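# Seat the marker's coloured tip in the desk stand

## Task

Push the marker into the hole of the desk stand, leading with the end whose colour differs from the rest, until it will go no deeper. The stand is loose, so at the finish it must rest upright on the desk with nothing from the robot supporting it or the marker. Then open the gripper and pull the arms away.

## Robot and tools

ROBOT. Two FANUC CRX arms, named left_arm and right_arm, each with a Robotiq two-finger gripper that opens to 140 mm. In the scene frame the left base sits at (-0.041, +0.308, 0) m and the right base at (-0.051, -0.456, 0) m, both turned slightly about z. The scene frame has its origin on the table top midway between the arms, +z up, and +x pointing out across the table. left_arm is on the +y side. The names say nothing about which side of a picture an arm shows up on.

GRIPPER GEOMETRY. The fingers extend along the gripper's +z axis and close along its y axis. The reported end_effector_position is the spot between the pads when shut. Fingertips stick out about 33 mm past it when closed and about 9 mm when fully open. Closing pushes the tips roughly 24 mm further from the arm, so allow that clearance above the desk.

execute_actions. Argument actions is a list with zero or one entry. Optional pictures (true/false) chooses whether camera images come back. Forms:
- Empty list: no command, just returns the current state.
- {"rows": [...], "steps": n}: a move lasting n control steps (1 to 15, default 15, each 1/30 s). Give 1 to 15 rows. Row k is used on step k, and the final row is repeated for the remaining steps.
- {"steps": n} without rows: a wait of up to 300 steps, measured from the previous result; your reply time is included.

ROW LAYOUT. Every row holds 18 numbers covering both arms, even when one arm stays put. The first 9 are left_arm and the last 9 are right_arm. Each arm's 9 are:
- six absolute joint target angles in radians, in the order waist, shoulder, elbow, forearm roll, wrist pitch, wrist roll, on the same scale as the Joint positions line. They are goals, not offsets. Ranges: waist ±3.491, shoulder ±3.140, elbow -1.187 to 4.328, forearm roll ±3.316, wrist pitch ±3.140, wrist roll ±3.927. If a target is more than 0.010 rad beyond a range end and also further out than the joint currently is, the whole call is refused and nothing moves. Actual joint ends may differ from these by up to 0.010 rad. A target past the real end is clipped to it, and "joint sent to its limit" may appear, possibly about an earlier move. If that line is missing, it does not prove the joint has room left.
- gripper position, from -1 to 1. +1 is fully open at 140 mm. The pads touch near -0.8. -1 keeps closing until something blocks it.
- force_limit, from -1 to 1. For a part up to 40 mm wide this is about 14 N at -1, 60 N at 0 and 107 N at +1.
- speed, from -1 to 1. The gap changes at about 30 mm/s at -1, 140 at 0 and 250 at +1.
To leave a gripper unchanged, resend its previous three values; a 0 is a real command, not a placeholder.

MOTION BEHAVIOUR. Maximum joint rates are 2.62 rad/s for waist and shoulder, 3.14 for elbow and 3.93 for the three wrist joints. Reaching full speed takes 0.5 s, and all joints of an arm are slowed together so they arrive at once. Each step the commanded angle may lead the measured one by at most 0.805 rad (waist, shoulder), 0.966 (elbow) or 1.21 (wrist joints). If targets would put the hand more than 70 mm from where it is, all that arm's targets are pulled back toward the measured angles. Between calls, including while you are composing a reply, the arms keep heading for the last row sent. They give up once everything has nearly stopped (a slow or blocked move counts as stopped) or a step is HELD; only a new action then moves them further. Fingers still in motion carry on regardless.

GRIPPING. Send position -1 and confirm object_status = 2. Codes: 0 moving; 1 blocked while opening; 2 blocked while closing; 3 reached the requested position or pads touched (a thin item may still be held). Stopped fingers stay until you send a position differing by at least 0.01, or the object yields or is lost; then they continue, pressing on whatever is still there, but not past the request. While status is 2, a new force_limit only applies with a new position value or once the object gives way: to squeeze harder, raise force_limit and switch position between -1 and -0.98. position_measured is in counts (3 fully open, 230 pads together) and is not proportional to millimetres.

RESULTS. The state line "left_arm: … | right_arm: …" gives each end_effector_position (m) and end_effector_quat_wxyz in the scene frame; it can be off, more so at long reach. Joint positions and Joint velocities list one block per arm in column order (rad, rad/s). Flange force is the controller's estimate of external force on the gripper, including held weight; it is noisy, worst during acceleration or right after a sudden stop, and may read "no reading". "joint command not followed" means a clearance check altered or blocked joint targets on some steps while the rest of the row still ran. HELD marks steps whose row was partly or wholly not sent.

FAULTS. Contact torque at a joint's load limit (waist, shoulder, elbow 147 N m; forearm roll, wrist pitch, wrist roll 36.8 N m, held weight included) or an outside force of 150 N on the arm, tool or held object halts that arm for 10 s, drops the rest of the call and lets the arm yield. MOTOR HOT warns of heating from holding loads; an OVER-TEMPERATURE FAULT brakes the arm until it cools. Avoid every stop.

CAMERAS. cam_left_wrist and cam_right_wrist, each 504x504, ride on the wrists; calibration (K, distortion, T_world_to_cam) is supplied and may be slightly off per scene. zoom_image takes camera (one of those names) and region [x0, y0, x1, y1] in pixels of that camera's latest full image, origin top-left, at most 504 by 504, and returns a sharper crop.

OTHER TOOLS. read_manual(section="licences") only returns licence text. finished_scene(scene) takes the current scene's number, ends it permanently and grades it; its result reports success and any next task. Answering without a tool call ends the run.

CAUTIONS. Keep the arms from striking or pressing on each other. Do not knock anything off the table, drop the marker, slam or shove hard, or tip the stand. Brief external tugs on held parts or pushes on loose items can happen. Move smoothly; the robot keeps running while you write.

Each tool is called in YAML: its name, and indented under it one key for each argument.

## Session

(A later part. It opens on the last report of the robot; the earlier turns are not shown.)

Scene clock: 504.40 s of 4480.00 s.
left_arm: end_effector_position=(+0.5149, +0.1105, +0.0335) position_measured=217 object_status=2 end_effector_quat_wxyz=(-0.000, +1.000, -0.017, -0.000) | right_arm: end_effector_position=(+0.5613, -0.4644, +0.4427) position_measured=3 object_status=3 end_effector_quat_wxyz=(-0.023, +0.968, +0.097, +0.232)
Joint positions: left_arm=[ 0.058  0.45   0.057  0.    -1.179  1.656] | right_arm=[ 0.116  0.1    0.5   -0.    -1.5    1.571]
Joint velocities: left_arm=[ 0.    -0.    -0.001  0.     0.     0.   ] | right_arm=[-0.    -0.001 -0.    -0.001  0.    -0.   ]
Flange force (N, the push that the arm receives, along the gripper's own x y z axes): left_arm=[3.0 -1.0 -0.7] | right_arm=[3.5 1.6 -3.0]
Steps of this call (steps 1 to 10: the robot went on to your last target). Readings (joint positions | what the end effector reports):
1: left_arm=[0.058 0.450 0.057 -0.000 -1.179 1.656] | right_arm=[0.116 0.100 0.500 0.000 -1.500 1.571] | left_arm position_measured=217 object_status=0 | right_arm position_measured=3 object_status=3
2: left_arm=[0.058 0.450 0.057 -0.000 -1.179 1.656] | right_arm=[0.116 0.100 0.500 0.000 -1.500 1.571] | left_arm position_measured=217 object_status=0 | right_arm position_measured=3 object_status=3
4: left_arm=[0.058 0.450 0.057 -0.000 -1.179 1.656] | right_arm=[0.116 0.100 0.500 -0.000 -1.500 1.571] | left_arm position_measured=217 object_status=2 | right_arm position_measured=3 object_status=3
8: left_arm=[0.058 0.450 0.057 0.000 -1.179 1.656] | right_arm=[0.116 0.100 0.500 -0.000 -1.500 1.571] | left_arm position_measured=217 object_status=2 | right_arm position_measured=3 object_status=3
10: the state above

execute_actions:
  actions:
    - {"rows": [[0.0576, 0.3868, 0.1803, 0.0, -1.3642, 1.6558, -1, -0.3, -0.5, 0.116, 0.1, 0.5, 0.0, -1.5, 1.571, 1, 0, 0]], "steps": 15}
  pictures: false

execute_actions:
  actions:
    - {"rows": [[-0.4314, 0.679, 0.6148, 0.0, -1.5066, -0.2426, -1, -0.3, -0.5, 0.116, 0.1, 0.5, 0.0, -1.5, 1.571, 1, 0, 0]], "steps": 15}
  pictures: false

execute_actions:
  actions:
    - {"steps": 45}

Scene clock: 546.80 s of 4480.00 s.
left_arm: end_effector_position=(+0.5148, +0.1106, +0.1200) position_measured=217 object_status=2 end_effector_quat_wxyz=(-0.000, +1.000, -0.017, +0.000) | right_arm: end_effector_position=(+0.5613, -0.4644, +0.4427) position_measured=3 object_status=3 end_effector_quat_wxyz=(-0.023, +0.968, +0.097, +0.232)
Joint positions: left_arm=[ 0.058  0.387  0.18  -0.    -1.364  1.656] | right_arm=[ 0.116  0.1    0.5    0.    -1.5    1.571]
Joint velocities: left_arm=[-0.001  0.     0.002  0.001 -0.001  0.   ] | right_arm=[-0.     0.001 -0.    -0.001 -0.    -0.   ]
Flange force (N, the push that the arm receives, along the gripper's own x y z axes): left_arm=[6.5 0.7 -2.7] | right_arm=[3.1 0.5 -3.2]
Steps of this call (steps 1 to 15: the robot went on to your last target; steps 16 to 90: nothing new was sent; then 38.90 s passed at rest; steps 91 to 105: all 15 steps of this action). Readings (joint positions | what the end effector reports):
91: left_arm=[0.058 0.449 0.058 0.000 -1.179 1.656] | right_arm=[0.116 0.100 0.500 -0.000 -1.500 1.571] | left_arm position_measured=217 object_status=2 | right_arm position_measured=3 object_status=3
92: left_arm=[0.058 0.448 0.060 0.000 -1.183 1.656] | right_arm=[0.116 0.100 0.500 0.000 -1.500 1.571] | left_arm position_measured=217 object_status=2 | right_arm position_measured=3 object_status=3
94: left_arm=[0.058 0.437 0.082 0.000 -1.217 1.656] | right_arm=[0.116 0.100 0.500 -0.000 -1.500 1.571] | left_arm position_measured=217 object_status=2 | right_arm position_measured=3 object_status=3
98: left_arm=[0.058 0.395 0.164 0.000 -1.338 1.656] | right_arm=[0.116 0.100 0.500 -0.000 -1.500 1.571] | left_arm position_measured=217 object_status=2 | right_arm position_measured=3 object_status=3
105: the state above

Scene clock: 547.30 s of 4480.00 s.
left_arm: end_effector_position=(+0.5093, -0.0196, +0.1236) position_measured=217 object_status=2 end_effector_quat_wxyz=(-0.000, +0.905, -0.426, +0.000) | right_arm: end_effector_position=(+0.5613, -0.4644, +0.4427) position_measured=3 object_status=3 end_effector_quat_wxyz=(-0.023, +0.968, +0.097, +0.232)
Joint positions: left_arm=[-0.156  0.514  0.37  -0.    -1.426  1.024] | right_arm=[ 0.116  0.1    0.5    0.    -1.5    1.571]
Joint velocities: left_arm=[-0.507  0.304  0.452 -0.001 -0.147 -1.964] | right_arm=[ 0.    -0.001 -0.     0.    -0.    -0.   ]
Flange force (N, the push that the arm receives, along the gripper's own x y z axes): left_arm=[4.6 -3.2 -1.6] | right_arm=[2.3 1.1 -3.1]
Steps of this call (steps 1 to 15: all 15 steps of this action). Readings (joint positions | what the end effector reports):
1: left_arm=[0.058 0.387 0.180 -0.000 -1.364 1.656] | right_arm=[0.116 0.100 0.500 0.000 -1.500 1.571] | left_arm position_measured=217 object_status=2 | right_arm position_measured=3 object_status=3
2: left_arm=[0.056 0.388 0.182 -0.000 -1.365 1.651] | right_arm=[0.116 0.100 0.500 -0.000 -1.500 1.571] | left_arm position_measured=217 object_status=2 | right_arm position_measured=3 object_status=3
4: left_arm=[0.043 0.396 0.194 -0.000 -1.369 1.618] | right_arm=[0.116 0.100 0.500 -0.000 -1.500 1.571] | left_arm position_measured=217 object_status=2 | right_arm position_measured=3 object_status=3
8: left_arm=[-0.025 0.436 0.254 -0.000 -1.388 1.448] | right_arm=[0.116 0.100 0.500 -0.000 -1.500 1.571] | left_arm position_measured=217 object_status=2 | right_arm position_measured=3 object_status=3
15: the state above

Scene clock: 548.80 s of 4480.00 s.
left_arm: end_effector_position=(+0.4479, -0.1909, +0.1200) position_measured=217 object_status=2 end_effector_quat_wxyz=(-0.000, -0.352, +0.936, -0.000) | right_arm: end_effector_position=(+0.5613, -0.4644, +0.4427) position_measured=3 object_status=3 end_effector_quat_wxyz=(-0.023, +0.968, +0.097, +0.232)
Joint positions: left_arm=[-0.431  0.679  0.615  0.    -1.507 -0.243] | right_arm=[ 0.116  0.1    0.5    0.    -1.5    1.571]
Joint velocities: left_arm=[-0.    -0.    -0.002  0.001 -0.     0.001] | right_arm=[ 0.     0.001  0.    -0.001  0.    -0.   ]
Flange force (N, the push that the arm receives, along the gripper's own x y z axes): left_arm=[-0.9 -5.1 -2.3] | right_arm=[5.1 1.3 -3.5]
Steps of this call (steps 1 to 45: the robot went on to your last target). Readings (joint positions | what the end effector reports):
1: left_arm=[-0.173 0.524 0.385 -0.000 -1.431 0.956] | right_arm=[0.116 0.100 0.500 -0.000 -1.500 1.571] | left_arm position_measured=217 object_status=2 | right_arm position_measured=3 object_status=3
2: left_arm=[-0.189 0.534 0.400 -0.000 -1.436 0.885] | right_arm=[0.116 0.100 0.500 0.000 -1.500 1.571] | left_arm position_measured=217 object_status=2 | right_arm position_measured=3 object_status=3
4: left_arm=[-0.221 0.553 0.428 -0.000 -1.445 0.739] | right_arm=[0.116 0.100 0.500 -0.000 -1.500 1.571] | left_arm position_measured=217 object_status=2 | right_arm position_measured=3 object_status=3
8: left_arm=[-0.284 0.591 0.484 -0.000 -1.464 0.444] | right_arm=[0.116 0.100 0.500 -0.000 -1.500 1.571] | left_arm position_measured=217 object_status=2 | right_arm position_measured=3 object_status=3
45: the state above
All arms were judged still, so your last target was given up. Only a new action makes them travel on or press farther. Fingers that are still opening or closing keep moving.
camera_calibration (this result's frames):
cam_left_wrist: T_world_to_cam=[[-0.480374, 0.87512, 0.0583531, 0.365216], [0.791055, 0.403574, 0.459739, -0.342343], [0.378777, 0.267007, -0.886135, 0.175814], [0, 0, 0, 1]] pos_world=[0.379658, -0.228391, 0.291871]
cam_right_wrist: T_world_to_cam=[[0.0906985, -0.994331, -0.0554862, -0.486319], [-0.995833, -0.0910848, 0.0044688, 0.509175], [-0.00949741, 0.0548496, -0.998449, 0.652949], [0, 0, 0, 1]] pos_world=[0.557363, -0.472998, 0.622677]

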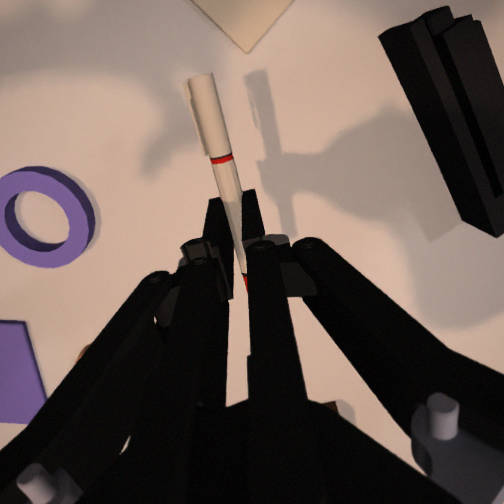

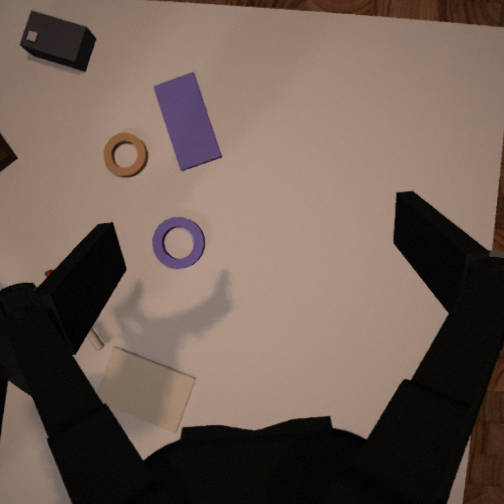

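execute_actions:
  actions:
    - {"rows": [[-0.4314, 0.7146, 0.477, 0.0, -1.3332, -0.2426, -1, -0.3, -0.5, 0.116, 0.1, 0.5, 0.0, -1.5, 1.571, 1, 0, 0]], "steps": 15}
  pictures: false

execute_actions:
  actions:
    - {"steps": 15}

Scene clock: 556.93 s of 4480.00 s.
left_arm: end_effector_position=(+0.4479, -0.1910, +0.0370) position_measured=217 object_status=2 end_effector_quat_wxyz=(-0.000, -0.352, +0.936, -0.000) | right_arm: end_effector_position=(+0.5613, -0.4644, +0.4427) position_measured=3 object_status=3 end_effector_quat_wxyz=(-0.023, +0.968, +0.097, +0.232)
Joint positions: left_arm=[-0.431  0.715  0.477  0.    -1.333 -0.243] | right_arm=[ 0.116  0.1    0.5   -0.    -1.5    1.571]
Joint velocities: left_arm=[ 0.001 -0.    -0.002  0.002  0.    -0.   ] | right_arm=[-0.     0.001 -0.    -0.    -0.    -0.   ]
Flange force (N, the push that the arm receives, along the gripper's own x y z axes): left_arm=[-1.2 -2.5 -0.9] | right_arm=[3.7 0.8 -2.9]
Steps of this call (steps 1 to 90: nothing new was sent; then 4.63 s passed at rest; steps 91 to 105: all 15 steps of this action). Readings (joint positions | what the end effector reports):
91: left_arm=[-0.431 0.679 0.615 0.000 -1.507 -0.243] | right_arm=[0.116 0.100 0.500 -0.000 -1.500 1.571] | left_arm position_measured=217 object_status=2 | right_arm position_measured=3 object_status=3
92: left_arm=[-0.431 0.680 0.612 -0.000 -1.503 -0.243] | right_arm=[0.116 0.100 0.500 -0.000 -1.500 1.571] | left_arm position_measured=217 object_status=2 | right_arm position_measured=3 object_status=3
94: left_arm=[-0.431 0.686 0.585 -0.000 -1.469 -0.243] | right_arm=[0.116 0.100 0.500 0.000 -1.500 1.571] | left_arm position_measured=217 object_status=2 | right_arm position_measured=3 object_status=3
98: left_arm=[-0.431 0.712 0.492 -0.000 -1.353 -0.243] | right_arm=[0.116 0.100 0.500 0.000 -1.500 1.571] | left_arm position_measured=217 object_status=2 | right_arm position_measured=3 object_status=3
105: the state above

Scene clock: 557.43 s of 4480.00 s.
left_arm: end_effector_position=(+0.4479, -0.1909, +0.0370) position_measured=217 object_status=2 end_effector_quat_wxyz=(-0.000, -0.352, +0.936, +0.000) | right_arm: end_effector_position=(+0.5613, -0.4644, +0.4427) position_measured=3 object_status=3 end_effector_quat_wxyz=(-0.023, +0.968, +0.097, +0.232)
Joint positions: left_arm=[-0.431  0.715  0.477  0.    -1.333 -0.243] | right_arm=[ 0.116  0.1    0.5   -0.    -1.5    1.571]
Joint velocities: left_arm=[-0.001 -0.002 -0.001 -0.001 -0.    -0.001] | right_arm=[ 0.    -0.001  0.    -0.001 -0.     0.   ]
Flange force (N, the push that the arm receives, along the gripper's own x y z axes): left_arm=[-1.2 -2.1 -1.4] | right_arm=[2.3 0.8 -2.5]
Steps of this call (steps 1 to 15: the robot went on to your last target). Readings (joint positions | what the end effector reports):
1: left_arm=[-0.431 0.715 0.477 0.000 -1.333 -0.243] | right_arm=[0.116 0.100 0.500 -0.000 -1.500 1.571] | left_arm position_measured=217 object_status=2 | right_arm position_measured=3 object_status=3
2: left_arm=[-0.431 0.715 0.477 0.000 -1.333 -0.243] | right_arm=[0.116 0.100 0.500 -0.000 -1.500 1.571] | left_arm position_measured=217 object_status=2 | right_arm position_measured=3 object_status=3
4: left_arm=[-0.431 0.715 0.477 0.000 -1.333 -0.243] | right_arm=[0.116 0.100 0.500 0.000 -1.500 1.571] | left_arm position_measured=217 object_status=2 | right_arm position_measured=3 object_status=3
8: left_arm=[-0.431 0.715 0.477 0.000 -1.333 -0.243] | right_arm=[0.116 0.100 0.500 -0.000 -1.500 1.571] | left_arm position_measured=217 object_status=2 | right_arm position_measured=3 object_status=3
15: the state above
All arms were judged still, so your last target was given up. Only a new action makes them travel on or press farther. Fingers that are still opening or closing keep moving.
camera_calibration (this result's frames):
cam_left_wrist: T_world_to_cam=[[-0.480351, 0.875132, 0.0583651, 0.37005], [0.791061, 0.403543, 0.459755, -0.304186], [0.378794, 0.267014, -0.886126, 0.102269], [0, 0, 0, 1]] pos_world=[0.379645, -0.228398, 0.208876]
cam_right_wrist: T_world_to_cam=[[0.0906985, -0.994331, -0.0554863, -0.486319], [-0.995833, -0.0910849, 0.00446883, 0.509175], [-0.00949746, 0.0548498, -0.998449, 0.652949], [0, 0, 0, 1]] pos_world=[0.557363, -0.472998, 0.622677]

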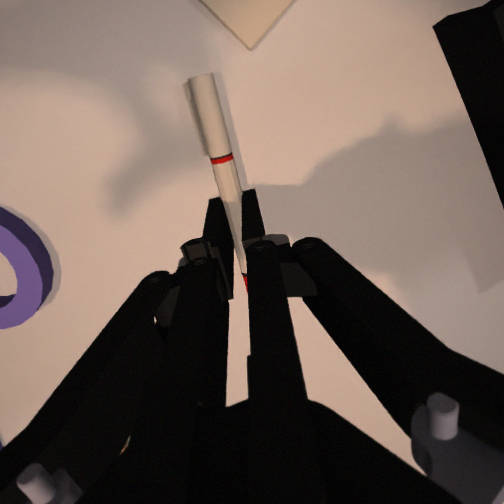

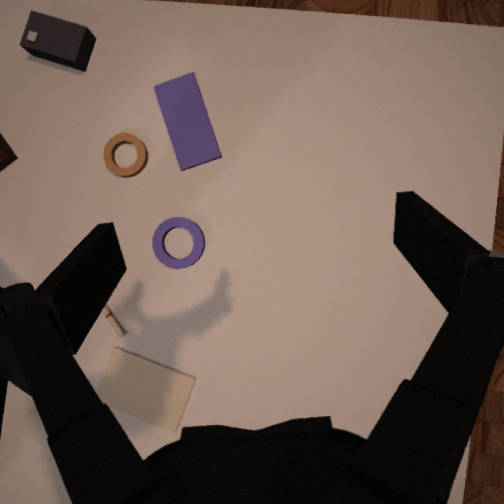

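Lower 2.5 mm more to set it down gently.

execute_actions:
  actions:
    - {"rows": [[-0.4314, 0.7162, 0.4737, 0.0, -1.3283, -0.2426, -1, -0.3, -0.5, 0.116, 0.1, 0.5, 0.0, -1.5, 1.571, 1, 0, 0]], "steps": 15}
  pictures: false

Scene clock: 561.97 s of 4480.00 s.
left_arm: end_effector_position=(+0.4479, -0.1909, +0.0345) position_measured=217 object_status=2 end_effector_quat_wxyz=(-0.000, -0.352, +0.936, +0.000) | right_arm: end_effector_position=(+0.5613, -0.4644, +0.4427) position_measured=3 object_status=3 end_effector_quat_wxyz=(-0.023, +0.968, +0.097, +0.232)
Joint positions: left_arm=[-0.431  0.716  0.474 -0.    -1.328 -0.243] | right_arm=[ 0.116  0.1    0.5   -0.    -1.5    1.571]
Joint velocities: left_arm=[-0.002  0.001  0.001  0.     0.    -0.   ] | right_arm=[-0.  0. -0. -0. -0.  0.]
Flange force (N, the push that the arm receives, along the gripper's own x y z axes): left_arm=[-1.1 -4.5 -1.1] | right_arm=[4.4 2.3 -3.1]
Steps of this call (steps 1 to 90: nothing new was sent; then 1.03 s passed at rest; steps 91 to 105: all 15 steps of this action). Readings (joint positions | what the end effector reports):
91: left_arm=[-0.431 0.715 0.477 -0.000 -1.333 -0.243] | right_arm=[0.116 0.100 0.500 -0.000 -1.500 1.571] | left_arm position_measured=217 object_status=2 | right_arm position_measured=3 object_status=3
92: left_arm=[-0.431 0.715 0.476 -0.000 -1.331 -0.243] | right_arm=[0.116 0.100 0.500 -0.000 -1.500 1.571] | left_arm position_measured=217 object_status=2 | right_arm position_measured=3 object_status=3
94: left_arm=[-0.431 0.716 0.474 -0.000 -1.328 -0.243] | right_arm=[0.116 0.100 0.500 -0.000 -1.500 1.571] | left_arm position_measured=217 object_status=2 | right_arm position_measured=3 object_status=3
98: left_arm=[-0.431 0.716 0.474 -0.000 -1.328 -0.243] | right_arm=[0.116 0.100 0.500 -0.000 -1.500 1.571] | left_arm position_measured=217 object_status=2 | right_arm position_measured=3 object_status=3
105: the state above

execute_actions:
  actions:
    - {"rows": [[-0.4314, 0.7169, 0.4724, 0.0, -1.3263, -0.2426, -1, -0.3, -0.5, 0.116, 0.1, 0.5, 0.0, -1.5, 1.571, 1, 0, 0]], "steps": 12}
  pictures: false

Scene clock: 566.67 s of 4480.00 s.
left_arm: end_effector_position=(+0.4479, -0.1910, +0.0334) position_measured=217 object_status=2 end_effector_quat_wxyz=(-0.000, -0.352, +0.936, -0.000) | right_arm: end_effector_position=(+0.5613, -0.4644, +0.4427) position_measured=3 object_status=3 end_effector_quat_wxyz=(-0.023, +0.968, +0.097, +0.232)
Joint positions: left_arm=[-0.431  0.717  0.472  0.    -1.326 -0.243] | right_arm=[ 0.116  0.1    0.5   -0.    -1.5    1.571]
Joint velocities: left_arm=[-0.003 -0.     0.     0.     0.     0.   ] | right_arm=[-0. -0. -0. -0. -0. -0.]
Flange force (N, the push that the arm receives, along the gripper's own x y z axes): left_arm=[-1.6 -3.1 -2.2] | right_arm=[3.7 1.7 -3.1]
Steps of this call (steps 1 to 15: the robot went on to your last target; steps 16 to 90: nothing new was sent; then 1.30 s passed at rest; steps 91 to 102: all 12 steps of this action). Readings (joint positions | what the end effector reports):
91: left_arm=[-0.431 0.716 0.474 0.000 -1.328 -0.243] | right_arm=[0.116 0.100 0.500 0.000 -1.500 1.571] | left_arm position_measured=217 object_status=2 | right_arm position_measured=3 object_status=3
92: left_arm=[-0.431 0.717 0.474 0.000 -1.327 -0.243] | right_arm=[0.116 0.100 0.500 -0.000 -1.500 1.571] | left_arm position_measured=217 object_status=2 | right_arm position_measured=3 object_status=3
94: left_arm=[-0.431 0.717 0.473 0.000 -1.326 -0.243] | right_arm=[0.116 0.100 0.500 -0.000 -1.500 1.571] | left_arm position_measured=217 object_status=2 | right_arm position_measured=3 object_status=3
98: left_arm=[-0.431 0.717 0.472 0.000 -1.326 -0.243] | right_arm=[0.116 0.100 0.500 -0.000 -1.500 1.571] | left_arm position_measured=217 object_status=2 | right_arm position_measured=3 object_status=3
102: the state above

execute_actions:
  actions:
    - {"rows": [[-0.4314, 0.7169, 0.4724, 0.0, -1.3263, -0.2426, -0.4, -0.3, -0.6, 0.116, 0.1, 0.5, 0.0, -1.5, 1.571, 1, 0, 0]], "steps": 15}
  pictures: false

execute_actions:
  actions:
    - {"rows": [[-0.4314, 0.679, 0.6148, 0.0, -1.5066, -0.2426, -0.4, -0.3, -0.6, 0.116, 0.1, 0.5, 0.0, -1.5, 1.571, 1, 0, 0]], "steps": 15}

Scene clock: 575.40 s of 4480.00 s.
left_arm: end_effector_position=(+0.4479, -0.1909, +0.0335) position_measured=179 object_status=0 end_effector_quat_wxyz=(-0.000, -0.352, +0.936, +0.000) | right_arm: end_effector_position=(+0.5613, -0.4644, +0.4427) position_measured=3 object_status=3 end_effector_quat_wxyz=(-0.023, +0.968, +0.097, +0.232)
Joint positions: left_arm=[-0.431  0.717  0.472 -0.    -1.326 -0.243] | right_arm=[ 0.116  0.1    0.5    0.    -1.5    1.571]
Joint velocities: left_arm=[ 0.001  0.    -0.001  0.001  0.    -0.002] | right_arm=[-0. -0. -0. -0. -0. -0.]
Flange force (N, the push that the arm receives, along the gripper's own x y z axes): left_arm=[-1.3 -2.8 -0.7] | right_arm=[3.6 1.1 -3.3]
Steps of this call (steps 1 to 15: the robot went on to your last target; steps 16 to 90: nothing new was sent; then 5.23 s passed at rest; steps 91 to 105: all 15 steps of this action). Readings (joint positions | what the end effector reports):
91: left_arm=[-0.431 0.717 0.472 -0.000 -1.326 -0.243] | right_arm=[0.116 0.100 0.500 0.000 -1.500 1.571] | left_arm position_measured=217 object_status=0 | right_arm position_measured=3 object_status=3
92: left_arm=[-0.431 0.717 0.472 -0.000 -1.326 -0.243] | right_arm=[0.116 0.100 0.500 -0.000 -1.500 1.571] | left_arm position_measured=217 object_status=0 | right_arm position_measured=3 object_status=3
94: left_arm=[-0.431 0.717 0.472 -0.000 -1.326 -0.243] | right_arm=[0.116 0.100 0.500 -0.000 -1.500 1.571] | left_arm position_measured=207 object_status=0 | right_arm position_measured=3 object_status=3
98: left_arm=[-0.431 0.717 0.472 -0.000 -1.326 -0.243] | right_arm=[0.116 0.100 0.500 -0.000 -1.500 1.571] | left_arm position_measured=191 object_status=0 | right_arm position_measured=3 object_status=3
105: the state above

Scene clock: 575.90 s of 4480.00 s.
left_arm: end_effector_position=(+0.4479, -0.1909, +0.1199) position_measured=179 object_status=3 end_effector_quat_wxyz=(+0.000, -0.352, +0.936, +0.000) | right_arm: end_effector_position=(+0.5613, -0.4644, +0.4427) position_measured=3 object_status=3 end_effector_quat_wxyz=(-0.023, +0.968, +0.097, +0.232)
Joint positions: left_arm=[-0.431  0.679  0.615 -0.    -1.507 -0.243] | right_arm=[ 0.116  0.1    0.5   -0.    -1.5    1.571]
Joint velocities: left_arm=[-0.003 -0.001  0.003  0.001 -0.    -0.001] | right_arm=[ 0.    -0.001 -0.     0.    -0.     0.   ]
Flange force (N, the push that the arm receives, along the gripper's own x y z axes): left_arm=[-1.8 -1.0 -0.7] | right_arm=[2.7 0.6 -2.6]
Steps of this call (steps 1 to 15: all 15 steps of this action). Readings (joint positions | what the end effector reports):
1: left_arm=[-0.431 0.717 0.472 -0.000 -1.326 -0.243] | right_arm=[0.116 0.100 0.500 0.000 -1.500 1.571] | left_arm position_measured=179 object_status=0 | right_arm position_measured=3 object_status=3
2: left_arm=[-0.431 0.716 0.475 -0.000 -1.330 -0.243] | right_arm=[0.116 0.100 0.500 -0.000 -1.500 1.571] | left_arm position_measured=179 object_status=3 | right_arm position_measured=3 object_status=3
4: left_arm=[-0.431 0.710 0.502 -0.000 -1.364 -0.243] | right_arm=[0.116 0.100 0.500 0.000 -1.500 1.571] | left_arm position_measured=179 object_status=3 | right_arm position_measured=3 object_status=3
8: left_arm=[-0.431 0.683 0.597 0.000 -1.483 -0.243] | right_arm=[0.116 0.100 0.500 0.000 -1.500 1.571] | left_arm position_measured=179 object_status=3 | right_arm position_measured=3 object_status=3
15: the state above
camera_calibration (this result's frames):
cam_left_wrist: T_world_to_cam=[[-0.480375, 0.875111, 0.0584858, 0.365128], [0.791051, 0.403502, 0.45981, -0.34236], [0.378785, 0.267146, -0.886089, 0.175775], [0, 0, 0, 1]] pos_world=[0.379642, -0.228342, 0.291818]
cam_right_wrist: T_world_to_cam=[[0.0906985, -0.994331, -0.0554862, -0.486319], [-0.995833, -0.0910849, 0.00446913, 0.509174], [-0.00949775, 0.0548497, -0.998449, 0.652949], [0, 0, 0, 1]] pos_world=[0.557363, -0.472998, 0.622677]

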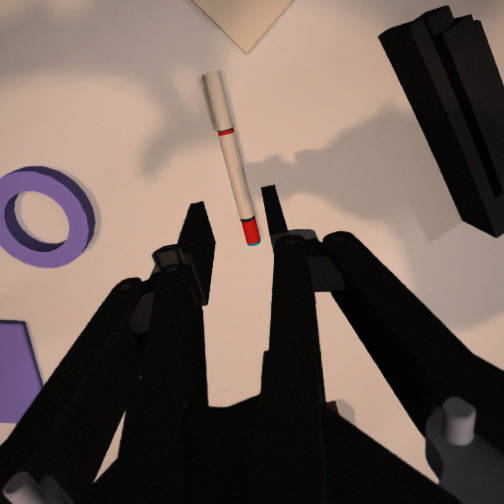

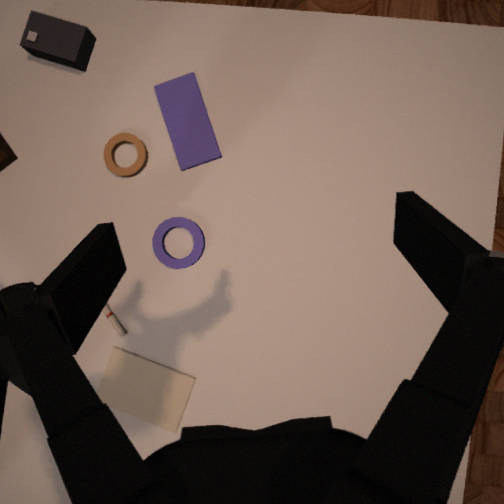

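execute_actions:
  actions:
    - {"rows": [[0.0232, 1.0391, 1.2112, 0.0, -1.7429, 2.4605, 0.5, 0, 0, 0.116, 0.1, 0.5, 0.0, -1.5, 1.571, 1, 0, 0]], "steps": 15}
  pictures: false

execute_actions:
  actions:
    - {"steps": 30}
  pictures: false

execute_actions:
  actions:
    - {"rows": [[0.0232, 1.0391, 1.2112, 0.0, -1.7429, 2.4605, 0.5, 0, 0, 0.636, -0.4947, -0.8975, 0.0, -0.4698, 1.571, -0.3, 0, 0]], "steps": 15}
  pictures: false

execute_actions:
  actions:
    - {"steps": 60}

Scene clock: 696.40 s of 4480.00 s.
left_arm: end_effector_position=(+0.5708, -0.1118, +0.1203) position_measured=78 object_status=0 end_effector_quat_wxyz=(+0.000, +0.674, -0.739, +0.000) | right_arm: end_effector_position=(+0.5613, -0.4644, +0.4427) position_measured=3 object_status=3 end_effector_quat_wxyz=(-0.023, +0.968, +0.097, +0.232)
Joint positions: left_arm=[-0.248  0.824  0.855  0.    -1.602  0.333] | right_arm=[ 0.116  0.1    0.5   -0.    -1.5    1.571]
Joint velocities: left_arm=[ 0.434  0.344  0.569 -0.001 -0.223  1.73 ] | right_arm=[ 0.     0.001 -0.     0.    -0.     0.   ]
Flange force (N, the push that the arm receives, along the gripper's own x y z axes): left_arm=[0.5 -5.5 -3.0] | right_arm=[3.5 1.5 -3.5]
Steps of this call (steps 1 to 15: the robot went on to your last target; steps 16 to 90: nothing new was sent; then 117.00 s passed at rest; steps 91 to 105: all 15 steps of this action). Readings (joint positions | what the end effector reports):
91: left_arm=[-0.431 0.679 0.615 0.000 -1.507 -0.243] | right_arm=[0.116 0.100 0.500 0.000 -1.500 1.571] | left_arm position_measured=179 object_status=0 | right_arm position_measured=3 object_status=3
92: left_arm=[-0.430 0.680 0.617 0.000 -1.508 -0.239] | right_arm=[0.116 0.100 0.500 -0.000 -1.500 1.571] | left_arm position_measured=176 object_status=0 | right_arm position_measured=3 object_status=3
94: left_arm=[-0.418 0.690 0.633 0.000 -1.514 -0.205] | right_arm=[0.116 0.100 0.500 -0.000 -1.500 1.571] | left_arm position_measured=161 object_status=0 | right_arm position_measured=3 object_status=3
98: left_arm=[-0.358 0.737 0.712 0.000 -1.545 -0.041] | right_arm=[0.116 0.100 0.500 -0.000 -1.500 1.571] | left_arm position_measured=131 object_status=0 | right_arm position_measured=3 object_status=3
105: the state above

Scene clock: 697.40 s of 4480.00 s.
left_arm: end_effector_position=(+0.7068, +0.0605, +0.1100) position_measured=66 object_status=3 end_effector_quat_wxyz=(-0.000, +0.933, +0.359, -0.000) | right_arm: end_effector_position=(+0.5613, -0.4644, +0.4427) position_measured=3 object_status=3 end_effector_quat_wxyz=(-0.023, +0.968, +0.097, +0.232)
Joint positions: left_arm=[ 0.023  1.039  1.211 -0.    -1.743  2.459] | right_arm=[ 0.116  0.1    0.5   -0.    -1.5    1.571]
Joint velocities: left_arm=[ 0.003  0.004  0.005 -0.    -0.001  0.045] | right_arm=[ 0.  0.  0.  0. -0. -0.]
Flange force (N, the push that the arm receives, along the gripper's own x y z axes): left_arm=no reading | right_arm=[2.5 0.9 -2.8]
Steps of this call (steps 1 to 30: the robot went on to your last target). Readings (joint positions | what the end effector reports):
1: left_arm=[-0.234 0.835 0.874 0.000 -1.609 0.393] | right_arm=[0.116 0.100 0.500 0.000 -1.500 1.571] | left_arm position_measured=70 object_status=0 | right_arm position_measured=3 object_status=3
2: left_arm=[-0.220 0.847 0.893 0.000 -1.617 0.455] | right_arm=[0.116 0.100 0.500 -0.000 -1.500 1.571] | left_arm position_measured=66 object_status=0 | right_arm position_measured=3 object_status=3
4: left_arm=[-0.192 0.869 0.929 0.000 -1.631 0.585] | right_arm=[0.116 0.100 0.500 0.000 -1.500 1.571] | left_arm position_measured=66 object_status=0 | right_arm position_measured=3 object_status=3
8: left_arm=[-0.141 0.909 0.996 0.000 -1.658 0.875] | right_arm=[0.116 0.100 0.500 -0.000 -1.500 1.571] | left_arm position_measured=66 object_status=3 | right_arm position_measured=3 object_status=3
30: the state above

Scene clock: 697.90 s of 4480.00 s.
left_arm: end_effector_position=(+0.7068, +0.0606, +0.1100) position_measured=66 object_status=3 end_effector_quat_wxyz=(+0.000, +0.933, +0.360, +0.000) | right_arm: end_effector_position=(+0.5384, -0.3421, +0.3877) position_measured=104 object_status=0 end_effector_quat_wxyz=(-0.066, +0.926, +0.192, +0.320)
Joint positions: left_arm=[ 0.023  1.039  1.211 -0.    -1.743  2.461] | right_arm=[ 0.325 -0.139  0.041  0.    -1.086  1.571]
Joint velocities: left_arm=[ 0.001 -0.001 -0.    -0.001 -0.001 -0.001] | right_arm=[ 0.412 -0.471 -1.177 -0.002  0.81   0.   ]
Flange force (N, the push that the arm receives, along the gripper's own x y z axes): left_arm=no reading | right_arm=[-0.6 -2.5 -4.0]
Steps of this call (steps 1 to 15: all 15 steps of this action). Readings (joint positions | what the end effector reports):
1: left_arm=[0.023 1.039 1.211 -0.000 -1.743 2.460] | right_arm=[0.116 0.100 0.500 0.000 -1.500 1.571] | left_arm position_measured=66 object_status=3 | right_arm position_measured=3 object_status=0
2: left_arm=[0.023 1.039 1.211 -0.000 -1.743 2.460] | right_arm=[0.117 0.098 0.497 -0.000 -1.497 1.571] | left_arm position_measured=66 object_status=3 | right_arm position_measured=6 object_status=0
4: left_arm=[0.023 1.039 1.211 -0.000 -1.743 2.460] | right_arm=[0.132 0.082 0.470 -0.000 -1.468 1.571] | left_arm position_measured=66 object_status=3 | right_arm position_measured=21 object_status=0
8: left_arm=[0.023 1.039 1.211 -0.000 -1.743 2.460] | right_arm=[0.203 0.001 0.335 -0.000 -1.328 1.571] | left_arm position_measured=66 object_status=3 | right_arm position_measured=51 object_status=0
15: the state above

Scene clock: 699.90 s of 4480.00 s.
left_arm: end_effector_position=(+0.7068, +0.0606, +0.1100) position_measured=66 object_status=3 end_effector_quat_wxyz=(-0.000, +0.933, +0.360, -0.000) | right_arm: end_effector_position=(+0.3579, -0.2700, +0.1042) position_measured=167 object_status=3 end_effector_quat_wxyz=(-0.120, +0.880, +0.331, +0.320)
Joint positions: left_arm=[ 0.023  1.039  1.211 -0.    -1.743  2.461] | right_arm=[ 0.636 -0.495 -0.898  0.    -0.47   1.571]
Joint velocities: left_arm=[ 0.001 -0.     0.     0.001 -0.     0.001] | right_arm=[-0.    -0.001 -0.    -0.     0.     0.   ]
Flange force (N, the push that the arm receives, along the gripper's own x y z axes): no reading
Steps of this call (steps 1 to 45: the robot went on to your last target; steps 46 to 60: nothing new was sent). Readings (joint positions | what the end effector reports):
1: left_arm=[0.023 1.039 1.211 -0.000 -1.743 2.461] | right_arm=[0.338 -0.155 0.002 0.000 -1.059 1.571] | left_arm position_measured=66 object_status=3 | right_arm position_measured=112 object_status=0
2: left_arm=[0.023 1.039 1.211 -0.000 -1.743 2.460] | right_arm=[0.351 -0.169 -0.037 0.000 -1.034 1.571] | left_arm position_measured=66 object_status=3 | right_arm position_measured=119 object_status=0
4: left_arm=[0.023 1.039 1.211 -0.000 -1.743 2.461] | right_arm=[0.377 -0.198 -0.113 0.000 -0.984 1.571] | left_arm position_measured=66 object_status=3 | right_arm position_measured=135 object_status=0
8: left_arm=[0.023 1.039 1.211 -0.000 -1.743 2.461] | right_arm=[0.426 -0.255 -0.264 0.000 -0.885 1.571] | left_arm position_measured=66 object_status=3 | right_arm position_measured=164 object_status=0
60: the state above
All arms were judged still, so your last target was given up. Only a new action makes them travel on or press farther. Fingers that are still opening or closing keep moving.
camera_calibration (this result's frames):
cam_left_wrist: T_world_to_cam=[[0.494402, -0.867272, 0.0583561, -0.31338], [-0.784447, -0.416251, 0.459759, 0.519205], [-0.374445, -0.273083, -0.886124, 0.566871], [0, 0, 0, 1]] pos_world=[0.774487, 0.0991373, 0.281897]
cam_right_wrist: T_world_to_cam=[[0.584275, -0.807759, -0.0784097, -0.417188], [-0.80045, -0.557655, -0.219772, 0.153331], [0.133797, 0.19117, -0.972395, 0.285199], [0, 0, 0, 1]] pos_world=[0.328328, -0.306003, 0.278312]

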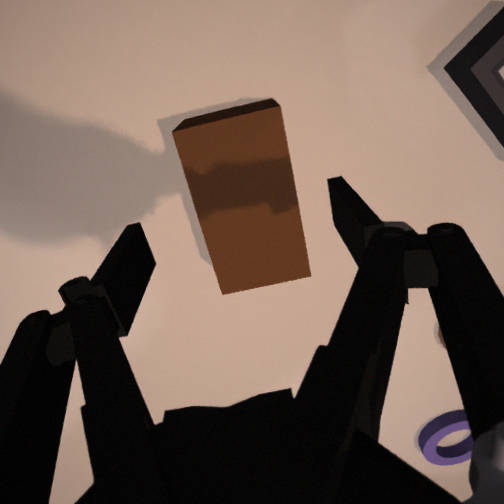

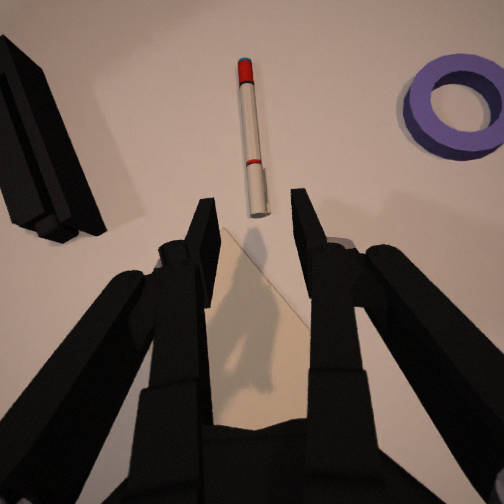

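execute_actions:
  actions:
    - {"rows": [[0.0191, 1.0293, 1.0414, 0.0, -1.5829, 2.4605, 0.5, 0, 0, 0.636, -0.1861, -0.8795, 0.0, -0.1793, 1.571, -0.3, 0, 0]], "steps": 15}
  pictures: false

execute_actions:
  actions:
    - {"steps": 20}

Scene clock: 782.13 s of 4480.00 s.
left_arm: end_effector_position=(+0.7101, +0.0569, +0.0452) position_measured=66 object_status=3 end_effector_quat_wxyz=(+0.000, +0.934, +0.358, +0.000) | right_arm: end_effector_position=(+0.3982, -0.2347, +0.0405) position_measured=167 object_status=3 end_effector_quat_wxyz=(-0.120, +0.880, +0.331, +0.320)
Joint positions: left_arm=[ 0.019  1.029  1.042 -0.    -1.583  2.46 ] | right_arm=[ 0.636 -0.188 -0.88   0.    -0.181  1.571]
Joint velocities: left_arm=[ 0.    -0.001 -0.002  0.001  0.001  0.   ] | right_arm=[-0.     0.118  0.007  0.     0.11  -0.   ]
Flange force (N, the push that the arm receives, along the gripper's own x y z axes): no reading
Steps of this call (steps 1 to 90: nothing new was sent; then 78.73 s passed at rest; steps 91 to 105: all 15 steps of this action). Readings (joint positions | what the end effector reports):
91: left_arm=[0.023 1.039 1.211 -0.000 -1.743 2.461] | right_arm=[0.636 -0.495 -0.898 0.000 -0.470 1.571] | left_arm position_measured=66 object_status=3 | right_arm position_measured=167 object_status=3
92: left_arm=[0.023 1.039 1.208 0.000 -1.740 2.461] | right_arm=[0.636 -0.492 -0.898 0.000 -0.467 1.571] | left_arm position_measured=66 object_status=3 | right_arm position_measured=167 object_status=3
94: left_arm=[0.023 1.037 1.181 0.000 -1.714 2.460] | right_arm=[0.636 -0.470 -0.896 0.000 -0.446 1.571] | left_arm position_measured=66 object_status=3 | right_arm position_measured=167 object_status=3
98: left_arm=[0.020 1.032 1.072 -0.000 -1.613 2.461] | right_arm=[0.636 -0.355 -0.889 0.000 -0.339 1.571] | left_arm position_measured=66 object_status=3 | right_arm position_measured=167 object_status=3
105: the state above

Scene clock: 782.80 s of 4480.00 s.
left_arm: end_effector_position=(+0.7100, +0.0568, +0.0450) position_measured=66 object_status=3 end_effector_quat_wxyz=(+0.000, +0.934, +0.358, +0.000) | right_arm: end_effector_position=(+0.3985, -0.2344, +0.0400) position_measured=167 object_status=3 end_effector_quat_wxyz=(-0.120, +0.880, +0.331, +0.320)
Joint positions: left_arm=[ 0.019  1.029  1.041  0.    -1.583  2.46 ] | right_arm=[ 0.636 -0.186 -0.879  0.    -0.179  1.571]
Joint velocities: left_arm=[-0.002  0.001 -0.001 -0.     0.001 -0.001] | right_arm=[-0.    -0.     0.     0.001 -0.     0.   ]
Flange force (N, the push that the arm receives, along the gripper's own x y z axes): no reading
Steps of this call (steps 1 to 15: the robot went on to your last target; steps 16 to 20: nothing new was sent). Readings (joint positions | what the end effector reports):
1: left_arm=[0.019 1.029 1.042 -0.000 -1.583 2.460] | right_arm=[0.636 -0.187 -0.880 0.000 -0.180 1.571] | left_arm position_measured=66 object_status=3 | right_arm position_measured=167 object_status=3
2: left_arm=[0.019 1.029 1.041 -0.000 -1.583 2.460] | right_arm=[0.636 -0.186 -0.879 0.000 -0.179 1.571] | left_arm position_measured=66 object_status=3 | right_arm position_measured=167 object_status=3
4: left_arm=[0.019 1.029 1.041 -0.000 -1.583 2.461] | right_arm=[0.636 -0.186 -0.879 0.000 -0.179 1.571] | left_arm position_measured=66 object_status=3 | right_arm position_measured=167 object_status=3
8: left_arm=[0.019 1.029 1.041 -0.000 -1.583 2.460] | right_arm=[0.636 -0.186 -0.879 0.000 -0.179 1.571] | left_arm position_measured=66 object_status=3 | right_arm position_measured=167 object_status=3
20: the state above
All arms were judged still, so your last target was given up. Only a new action makes them travel on or press farther. Fingers that are still opening or closing keep moving.
camera_calibration (this result's frames):
cam_left_wrist: T_world_to_cam=[[0.490841, -0.869292, 0.0583694, -0.311766], [-0.786154, -0.413028, 0.45975, 0.551054], [-0.375548, -0.271551, -0.886128, 0.510172], [0, 0, 0, 1]] pos_world=[0.777835, 0.0951227, 0.216929]
cam_right_wrist: T_world_to_cam=[[0.584289, -0.80775, -0.0784017, -0.417218], [-0.800451, -0.557687, -0.219689, 0.19146], [0.13373, 0.191119, -0.972414, 0.210555], [0, 0, 0, 1]] pos_world=[0.368873, -0.270474, 0.214098]

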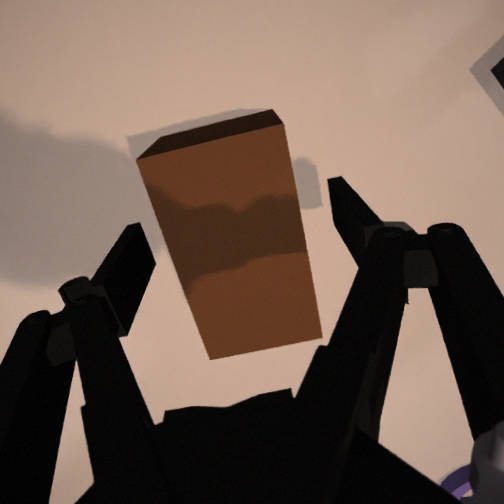

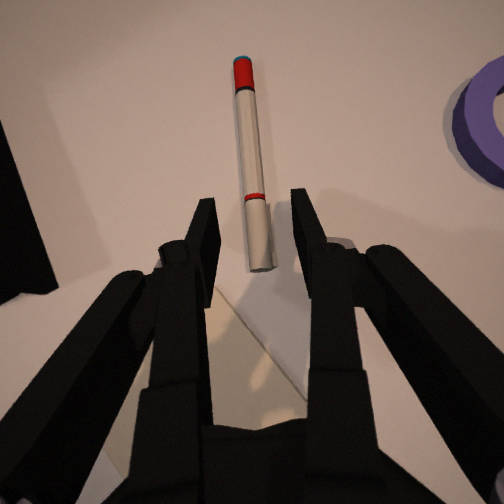

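execute_actions:
  actions:
    - {"rows": [[0.0191, 1.0293, 1.0414, 0.0, -1.5829, 2.4605, -1, 0.3, -0.5, 0.636, -0.175, -0.8846, 0.0, -0.1631, 1.571, -0.3, 0, 0]], "steps": 15}
  pictures: false

execute_actions:
  actions:
    - {"rows": [[0.0191, 1.0293, 1.0414, 0.0, -1.5829, 2.4605, -1, 0.3, -0.5, 0.636, -0.175, -0.8846, 0.0, -0.1631, 1.571, -1, 0.2, -0.6]], "steps": 15}
  pictures: false

execute_actions:
  actions:
    - {"steps": 15}

Scene clock: 807.67 s of 4480.00 s.
left_arm: end_effector_position=(+0.7101, +0.0568, +0.0450) position_measured=128 object_status=0 end_effector_quat_wxyz=(+0.000, +0.934, +0.358, +0.000) | right_arm: end_effector_position=(+0.3984, -0.2345, +0.0354) position_measured=167 object_status=3 end_effector_quat_wxyz=(-0.120, +0.880, +0.331, +0.320)
Joint positions: left_arm=[ 0.019  1.029  1.041  0.    -1.583  2.461] | right_arm=[ 0.636 -0.175 -0.885 -0.    -0.163  1.571]
Joint velocities: left_arm=[-0.001 -0.001  0.    -0.     0.004  0.   ] | right_arm=[-0.     0.001 -0.     0.    -0.     0.   ]
Flange force (N, the push that the arm receives, along the gripper's own x y z axes): no reading
Steps of this call (steps 1 to 90: nothing new was sent; then 21.37 s passed at rest; steps 91 to 105: all 15 steps of this action). Readings (joint positions | what the end effector reports):
91: left_arm=[0.019 1.029 1.041 0.000 -1.583 2.461] | right_arm=[0.636 -0.186 -0.880 -0.000 -0.179 1.571] | left_arm position_measured=66 object_status=0 | right_arm position_measured=167 object_status=3
92: left_arm=[0.019 1.029 1.041 0.000 -1.583 2.460] | right_arm=[0.636 -0.184 -0.881 -0.000 -0.175 1.571] | left_arm position_measured=68 object_status=0 | right_arm position_measured=167 object_status=3
94: left_arm=[0.019 1.029 1.041 0.000 -1.583 2.461] | right_arm=[0.636 -0.175 -0.885 -0.000 -0.164 1.571] | left_arm position_measured=77 object_status=0 | right_arm position_measured=167 object_status=3
98: left_arm=[0.019 1.029 1.041 0.000 -1.583 2.461] | right_arm=[0.636 -0.175 -0.885 -0.000 -0.163 1.571] | left_arm position_measured=95 object_status=0 | right_arm position_measured=167 object_status=3
105: the state above

Scene clock: 808.17 s of 4480.00 s.
left_arm: end_effector_position=(+0.7100, +0.0568, +0.0450) position_measured=136 object_status=2 end_effector_quat_wxyz=(+0.000, +0.934, +0.358, -0.000) | right_arm: end_effector_position=(+0.3985, -0.2345, +0.0355) position_measured=215 object_status=0 end_effector_quat_wxyz=(-0.120, +0.880, +0.331, +0.320)
Joint positions: left_arm=[ 0.019  1.029  1.041  0.    -1.583  2.461] | right_arm=[ 0.636 -0.175 -0.885  0.    -0.163  1.571]
Joint velocities: left_arm=[ 0.    -0.001 -0.001 -0.001 -0.    -0.001] | right_arm=[ 0. -0. -0. -0.  0.  0.]
Flange force (N, the push that the arm receives, along the gripper's own x y z axes): no reading
Steps of this call (steps 1 to 15: all 15 steps of this action). Readings (joint positions | what the end effector reports):
1: left_arm=[0.019 1.029 1.041 0.000 -1.583 2.461] | right_arm=[0.636 -0.175 -0.885 -0.000 -0.163 1.571] | left_arm position_measured=132 object_status=0 | right_arm position_measured=167 object_status=0
2: left_arm=[0.019 1.029 1.041 0.000 -1.583 2.461] | right_arm=[0.636 -0.175 -0.885 -0.000 -0.163 1.571] | left_arm position_measured=136 object_status=0 | right_arm position_measured=168 object_status=0
4: left_arm=[0.019 1.029 1.041 0.000 -1.583 2.461] | right_arm=[0.636 -0.175 -0.885 -0.000 -0.163 1.571] | left_arm position_measured=136 object_status=0 | right_arm position_measured=176 object_status=0
8: left_arm=[0.019 1.029 1.041 0.000 -1.583 2.461] | right_arm=[0.636 -0.175 -0.885 0.000 -0.163 1.571] | left_arm position_measured=136 object_status=2 | right_arm position_measured=192 object_status=0
15: the state above

Scene clock: 808.67 s of 4480.00 s.
left_arm: end_effector_position=(+0.7100, +0.0568, +0.0450) position_measured=136 object_status=2 end_effector_quat_wxyz=(-0.000, +0.934, +0.358, -0.000) | right_arm: end_effector_position=(+0.3985, -0.2345, +0.0355) position_measured=215 object_status=2 end_effector_quat_wxyz=(-0.120, +0.880, +0.331, +0.320)
Joint positions: left_arm=[ 0.019  1.029  1.041  0.    -1.583  2.461] | right_arm=[ 0.636 -0.175 -0.885  0.    -0.163  1.571]
Joint velocities: left_arm=[-0.    -0.002  0.002 -0.001  0.     0.   ] | right_arm=[-0. -0.  0.  0. -0.  0.]
Flange force (N, the push that the arm receives, along the gripper's own x y z axes): no reading
Steps of this call (steps 1 to 15: the robot went on to your last target). Readings (joint positions | what the end effector reports):
1: left_arm=[0.019 1.029 1.041 0.000 -1.583 2.461] | right_arm=[0.636 -0.175 -0.885 0.000 -0.163 1.571] | left_arm position_measured=136 object_status=2 | right_arm position_measured=215 object_status=0
2: left_arm=[0.019 1.029 1.041 0.000 -1.583 2.461] | right_arm=[0.636 -0.175 -0.885 0.000 -0.163 1.571] | left_arm position_measured=136 object_status=2 | right_arm position_measured=215 object_status=0
4: left_arm=[0.019 1.029 1.041 0.000 -1.583 2.461] | right_arm=[0.636 -0.175 -0.885 0.000 -0.163 1.571] | left_arm position_measured=136 object_status=2 | right_arm position_measured=215 object_status=2
8: left_arm=[0.019 1.029 1.041 0.000 -1.583 2.461] | right_arm=[0.636 -0.175 -0.885 0.000 -0.163 1.571] | left_arm position_measured=136 object_status=2 | right_arm position_measured=215 object_status=2
15: the state above
All arms were judged still, so your last target was given up. Only a new action makes them travel on or press farther. Fingers that are still opening or closing keep moving.
camera_calibration (this result's frames):
cam_left_wrist: T_world_to_cam=[[0.490829, -0.869299, 0.0583561, -0.311762], [-0.786151, -0.413017, 0.459765, 0.551048], [-0.375572, -0.271543, -0.886121, 0.510167], [0, 0, 0, 1]] pos_world=[0.777833, 0.0951097, 0.21691]
cam_right_wrist: T_world_to_cam=[[0.584288, -0.807754, -0.0783608, -0.417597], [-0.800449, -0.557692, -0.219684, 0.190446], [0.133749, 0.191082, -0.972419, 0.206165], [0, 0, 0, 1]] pos_world=[0.368865, -0.2705, 0.209593]

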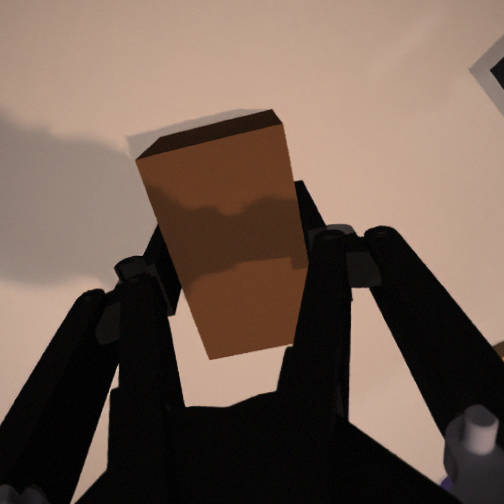

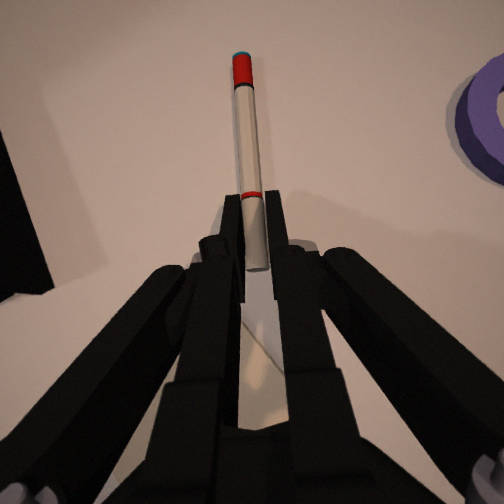

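execute_actions:
  actions:
    - {"rows": [[0.0191, 1.0372, 1.1255, 0.0, -1.6591, 2.4605, -1, 0.3, -0.5, 0.636, -0.2533, -0.8422, 0.0, -0.2838, 1.571, -1, 0.2, -0.6]], "steps": 15}

Scene clock: 894.30 s of 4480.00 s.
left_arm: end_effector_position=(+0.7100, +0.0568, +0.0748) position_measured=136 object_status=2 end_effector_quat_wxyz=(-0.000, +0.934, +0.358, -0.000) | right_arm: end_effector_position=(+0.3984, -0.2345, +0.0699) position_measured=215 object_status=2 end_effector_quat_wxyz=(-0.120, +0.880, +0.331, +0.320)
Joint positions: left_arm=[ 0.019  1.037  1.125  0.    -1.659  2.461] | right_arm=[ 0.636 -0.253 -0.842 -0.    -0.284  1.571]
Joint velocities: left_arm=[-0.    -0.002 -0.    -0.    -0.    -0.001] | right_arm=[-0.  0.  0.  0. -0.  0.]
Flange force (N, the push that the arm receives, along the gripper's own x y z axes): no reading
Steps of this call (steps 1 to 90: nothing new was sent; then 82.13 s passed at rest; steps 91 to 105: all 15 steps of this action). Readings (joint positions | what the end effector reports):
91: left_arm=[0.019 1.029 1.041 0.000 -1.583 2.461] | right_arm=[0.636 -0.175 -0.885 -0.000 -0.163 1.571] | left_arm position_measured=136 object_status=2 | right_arm position_measured=215 object_status=2
92: left_arm=[0.019 1.030 1.044 -0.000 -1.586 2.461] | right_arm=[0.636 -0.177 -0.883 -0.000 -0.168 1.571] | left_arm position_measured=136 object_status=2 | right_arm position_measured=215 object_status=2
94: left_arm=[0.019 1.032 1.071 -0.000 -1.610 2.461] | right_arm=[0.636 -0.199 -0.872 -0.000 -0.201 1.571] | left_arm position_measured=136 object_status=2 | right_arm position_measured=215 object_status=2
98: left_arm=[0.019 1.037 1.125 0.000 -1.658 2.461] | right_arm=[0.636 -0.252 -0.843 -0.000 -0.281 1.571] | left_arm position_measured=136 object_status=2 | right_arm position_measured=215 object_status=2
105: the state above
camera_calibration (this result's frames):
cam_left_wrist: T_world_to_cam=[[0.490839, -0.869301, 0.0582524, -0.313495], [-0.786071, -0.413026, 0.459893, 0.537265], [-0.375726, -0.271524, -0.886061, 0.536682], [0, 0, 0, 1]] pos_world=[0.777849, 0.0951058, 0.24671]
cam_right_wrist: T_world_to_cam=[[0.584249, -0.807778, -0.0784082, -0.41488], [-0.800487, -0.557656, -0.219639, 0.198022], [0.133695, 0.191089, -0.972425, 0.239709], [0, 0, 0, 1]] pos_world=[0.368859, -0.270509, 0.244063]

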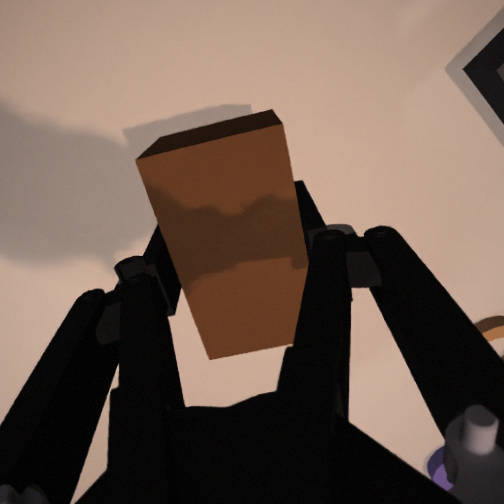

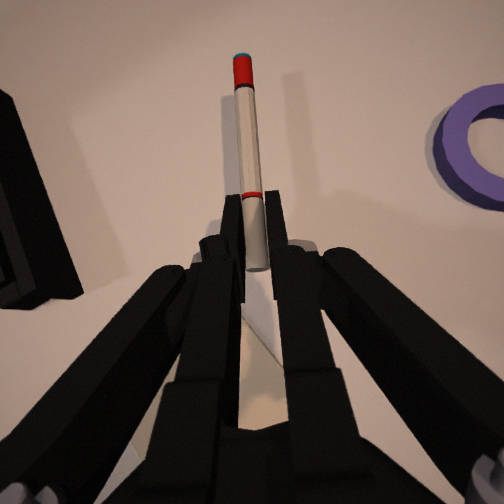

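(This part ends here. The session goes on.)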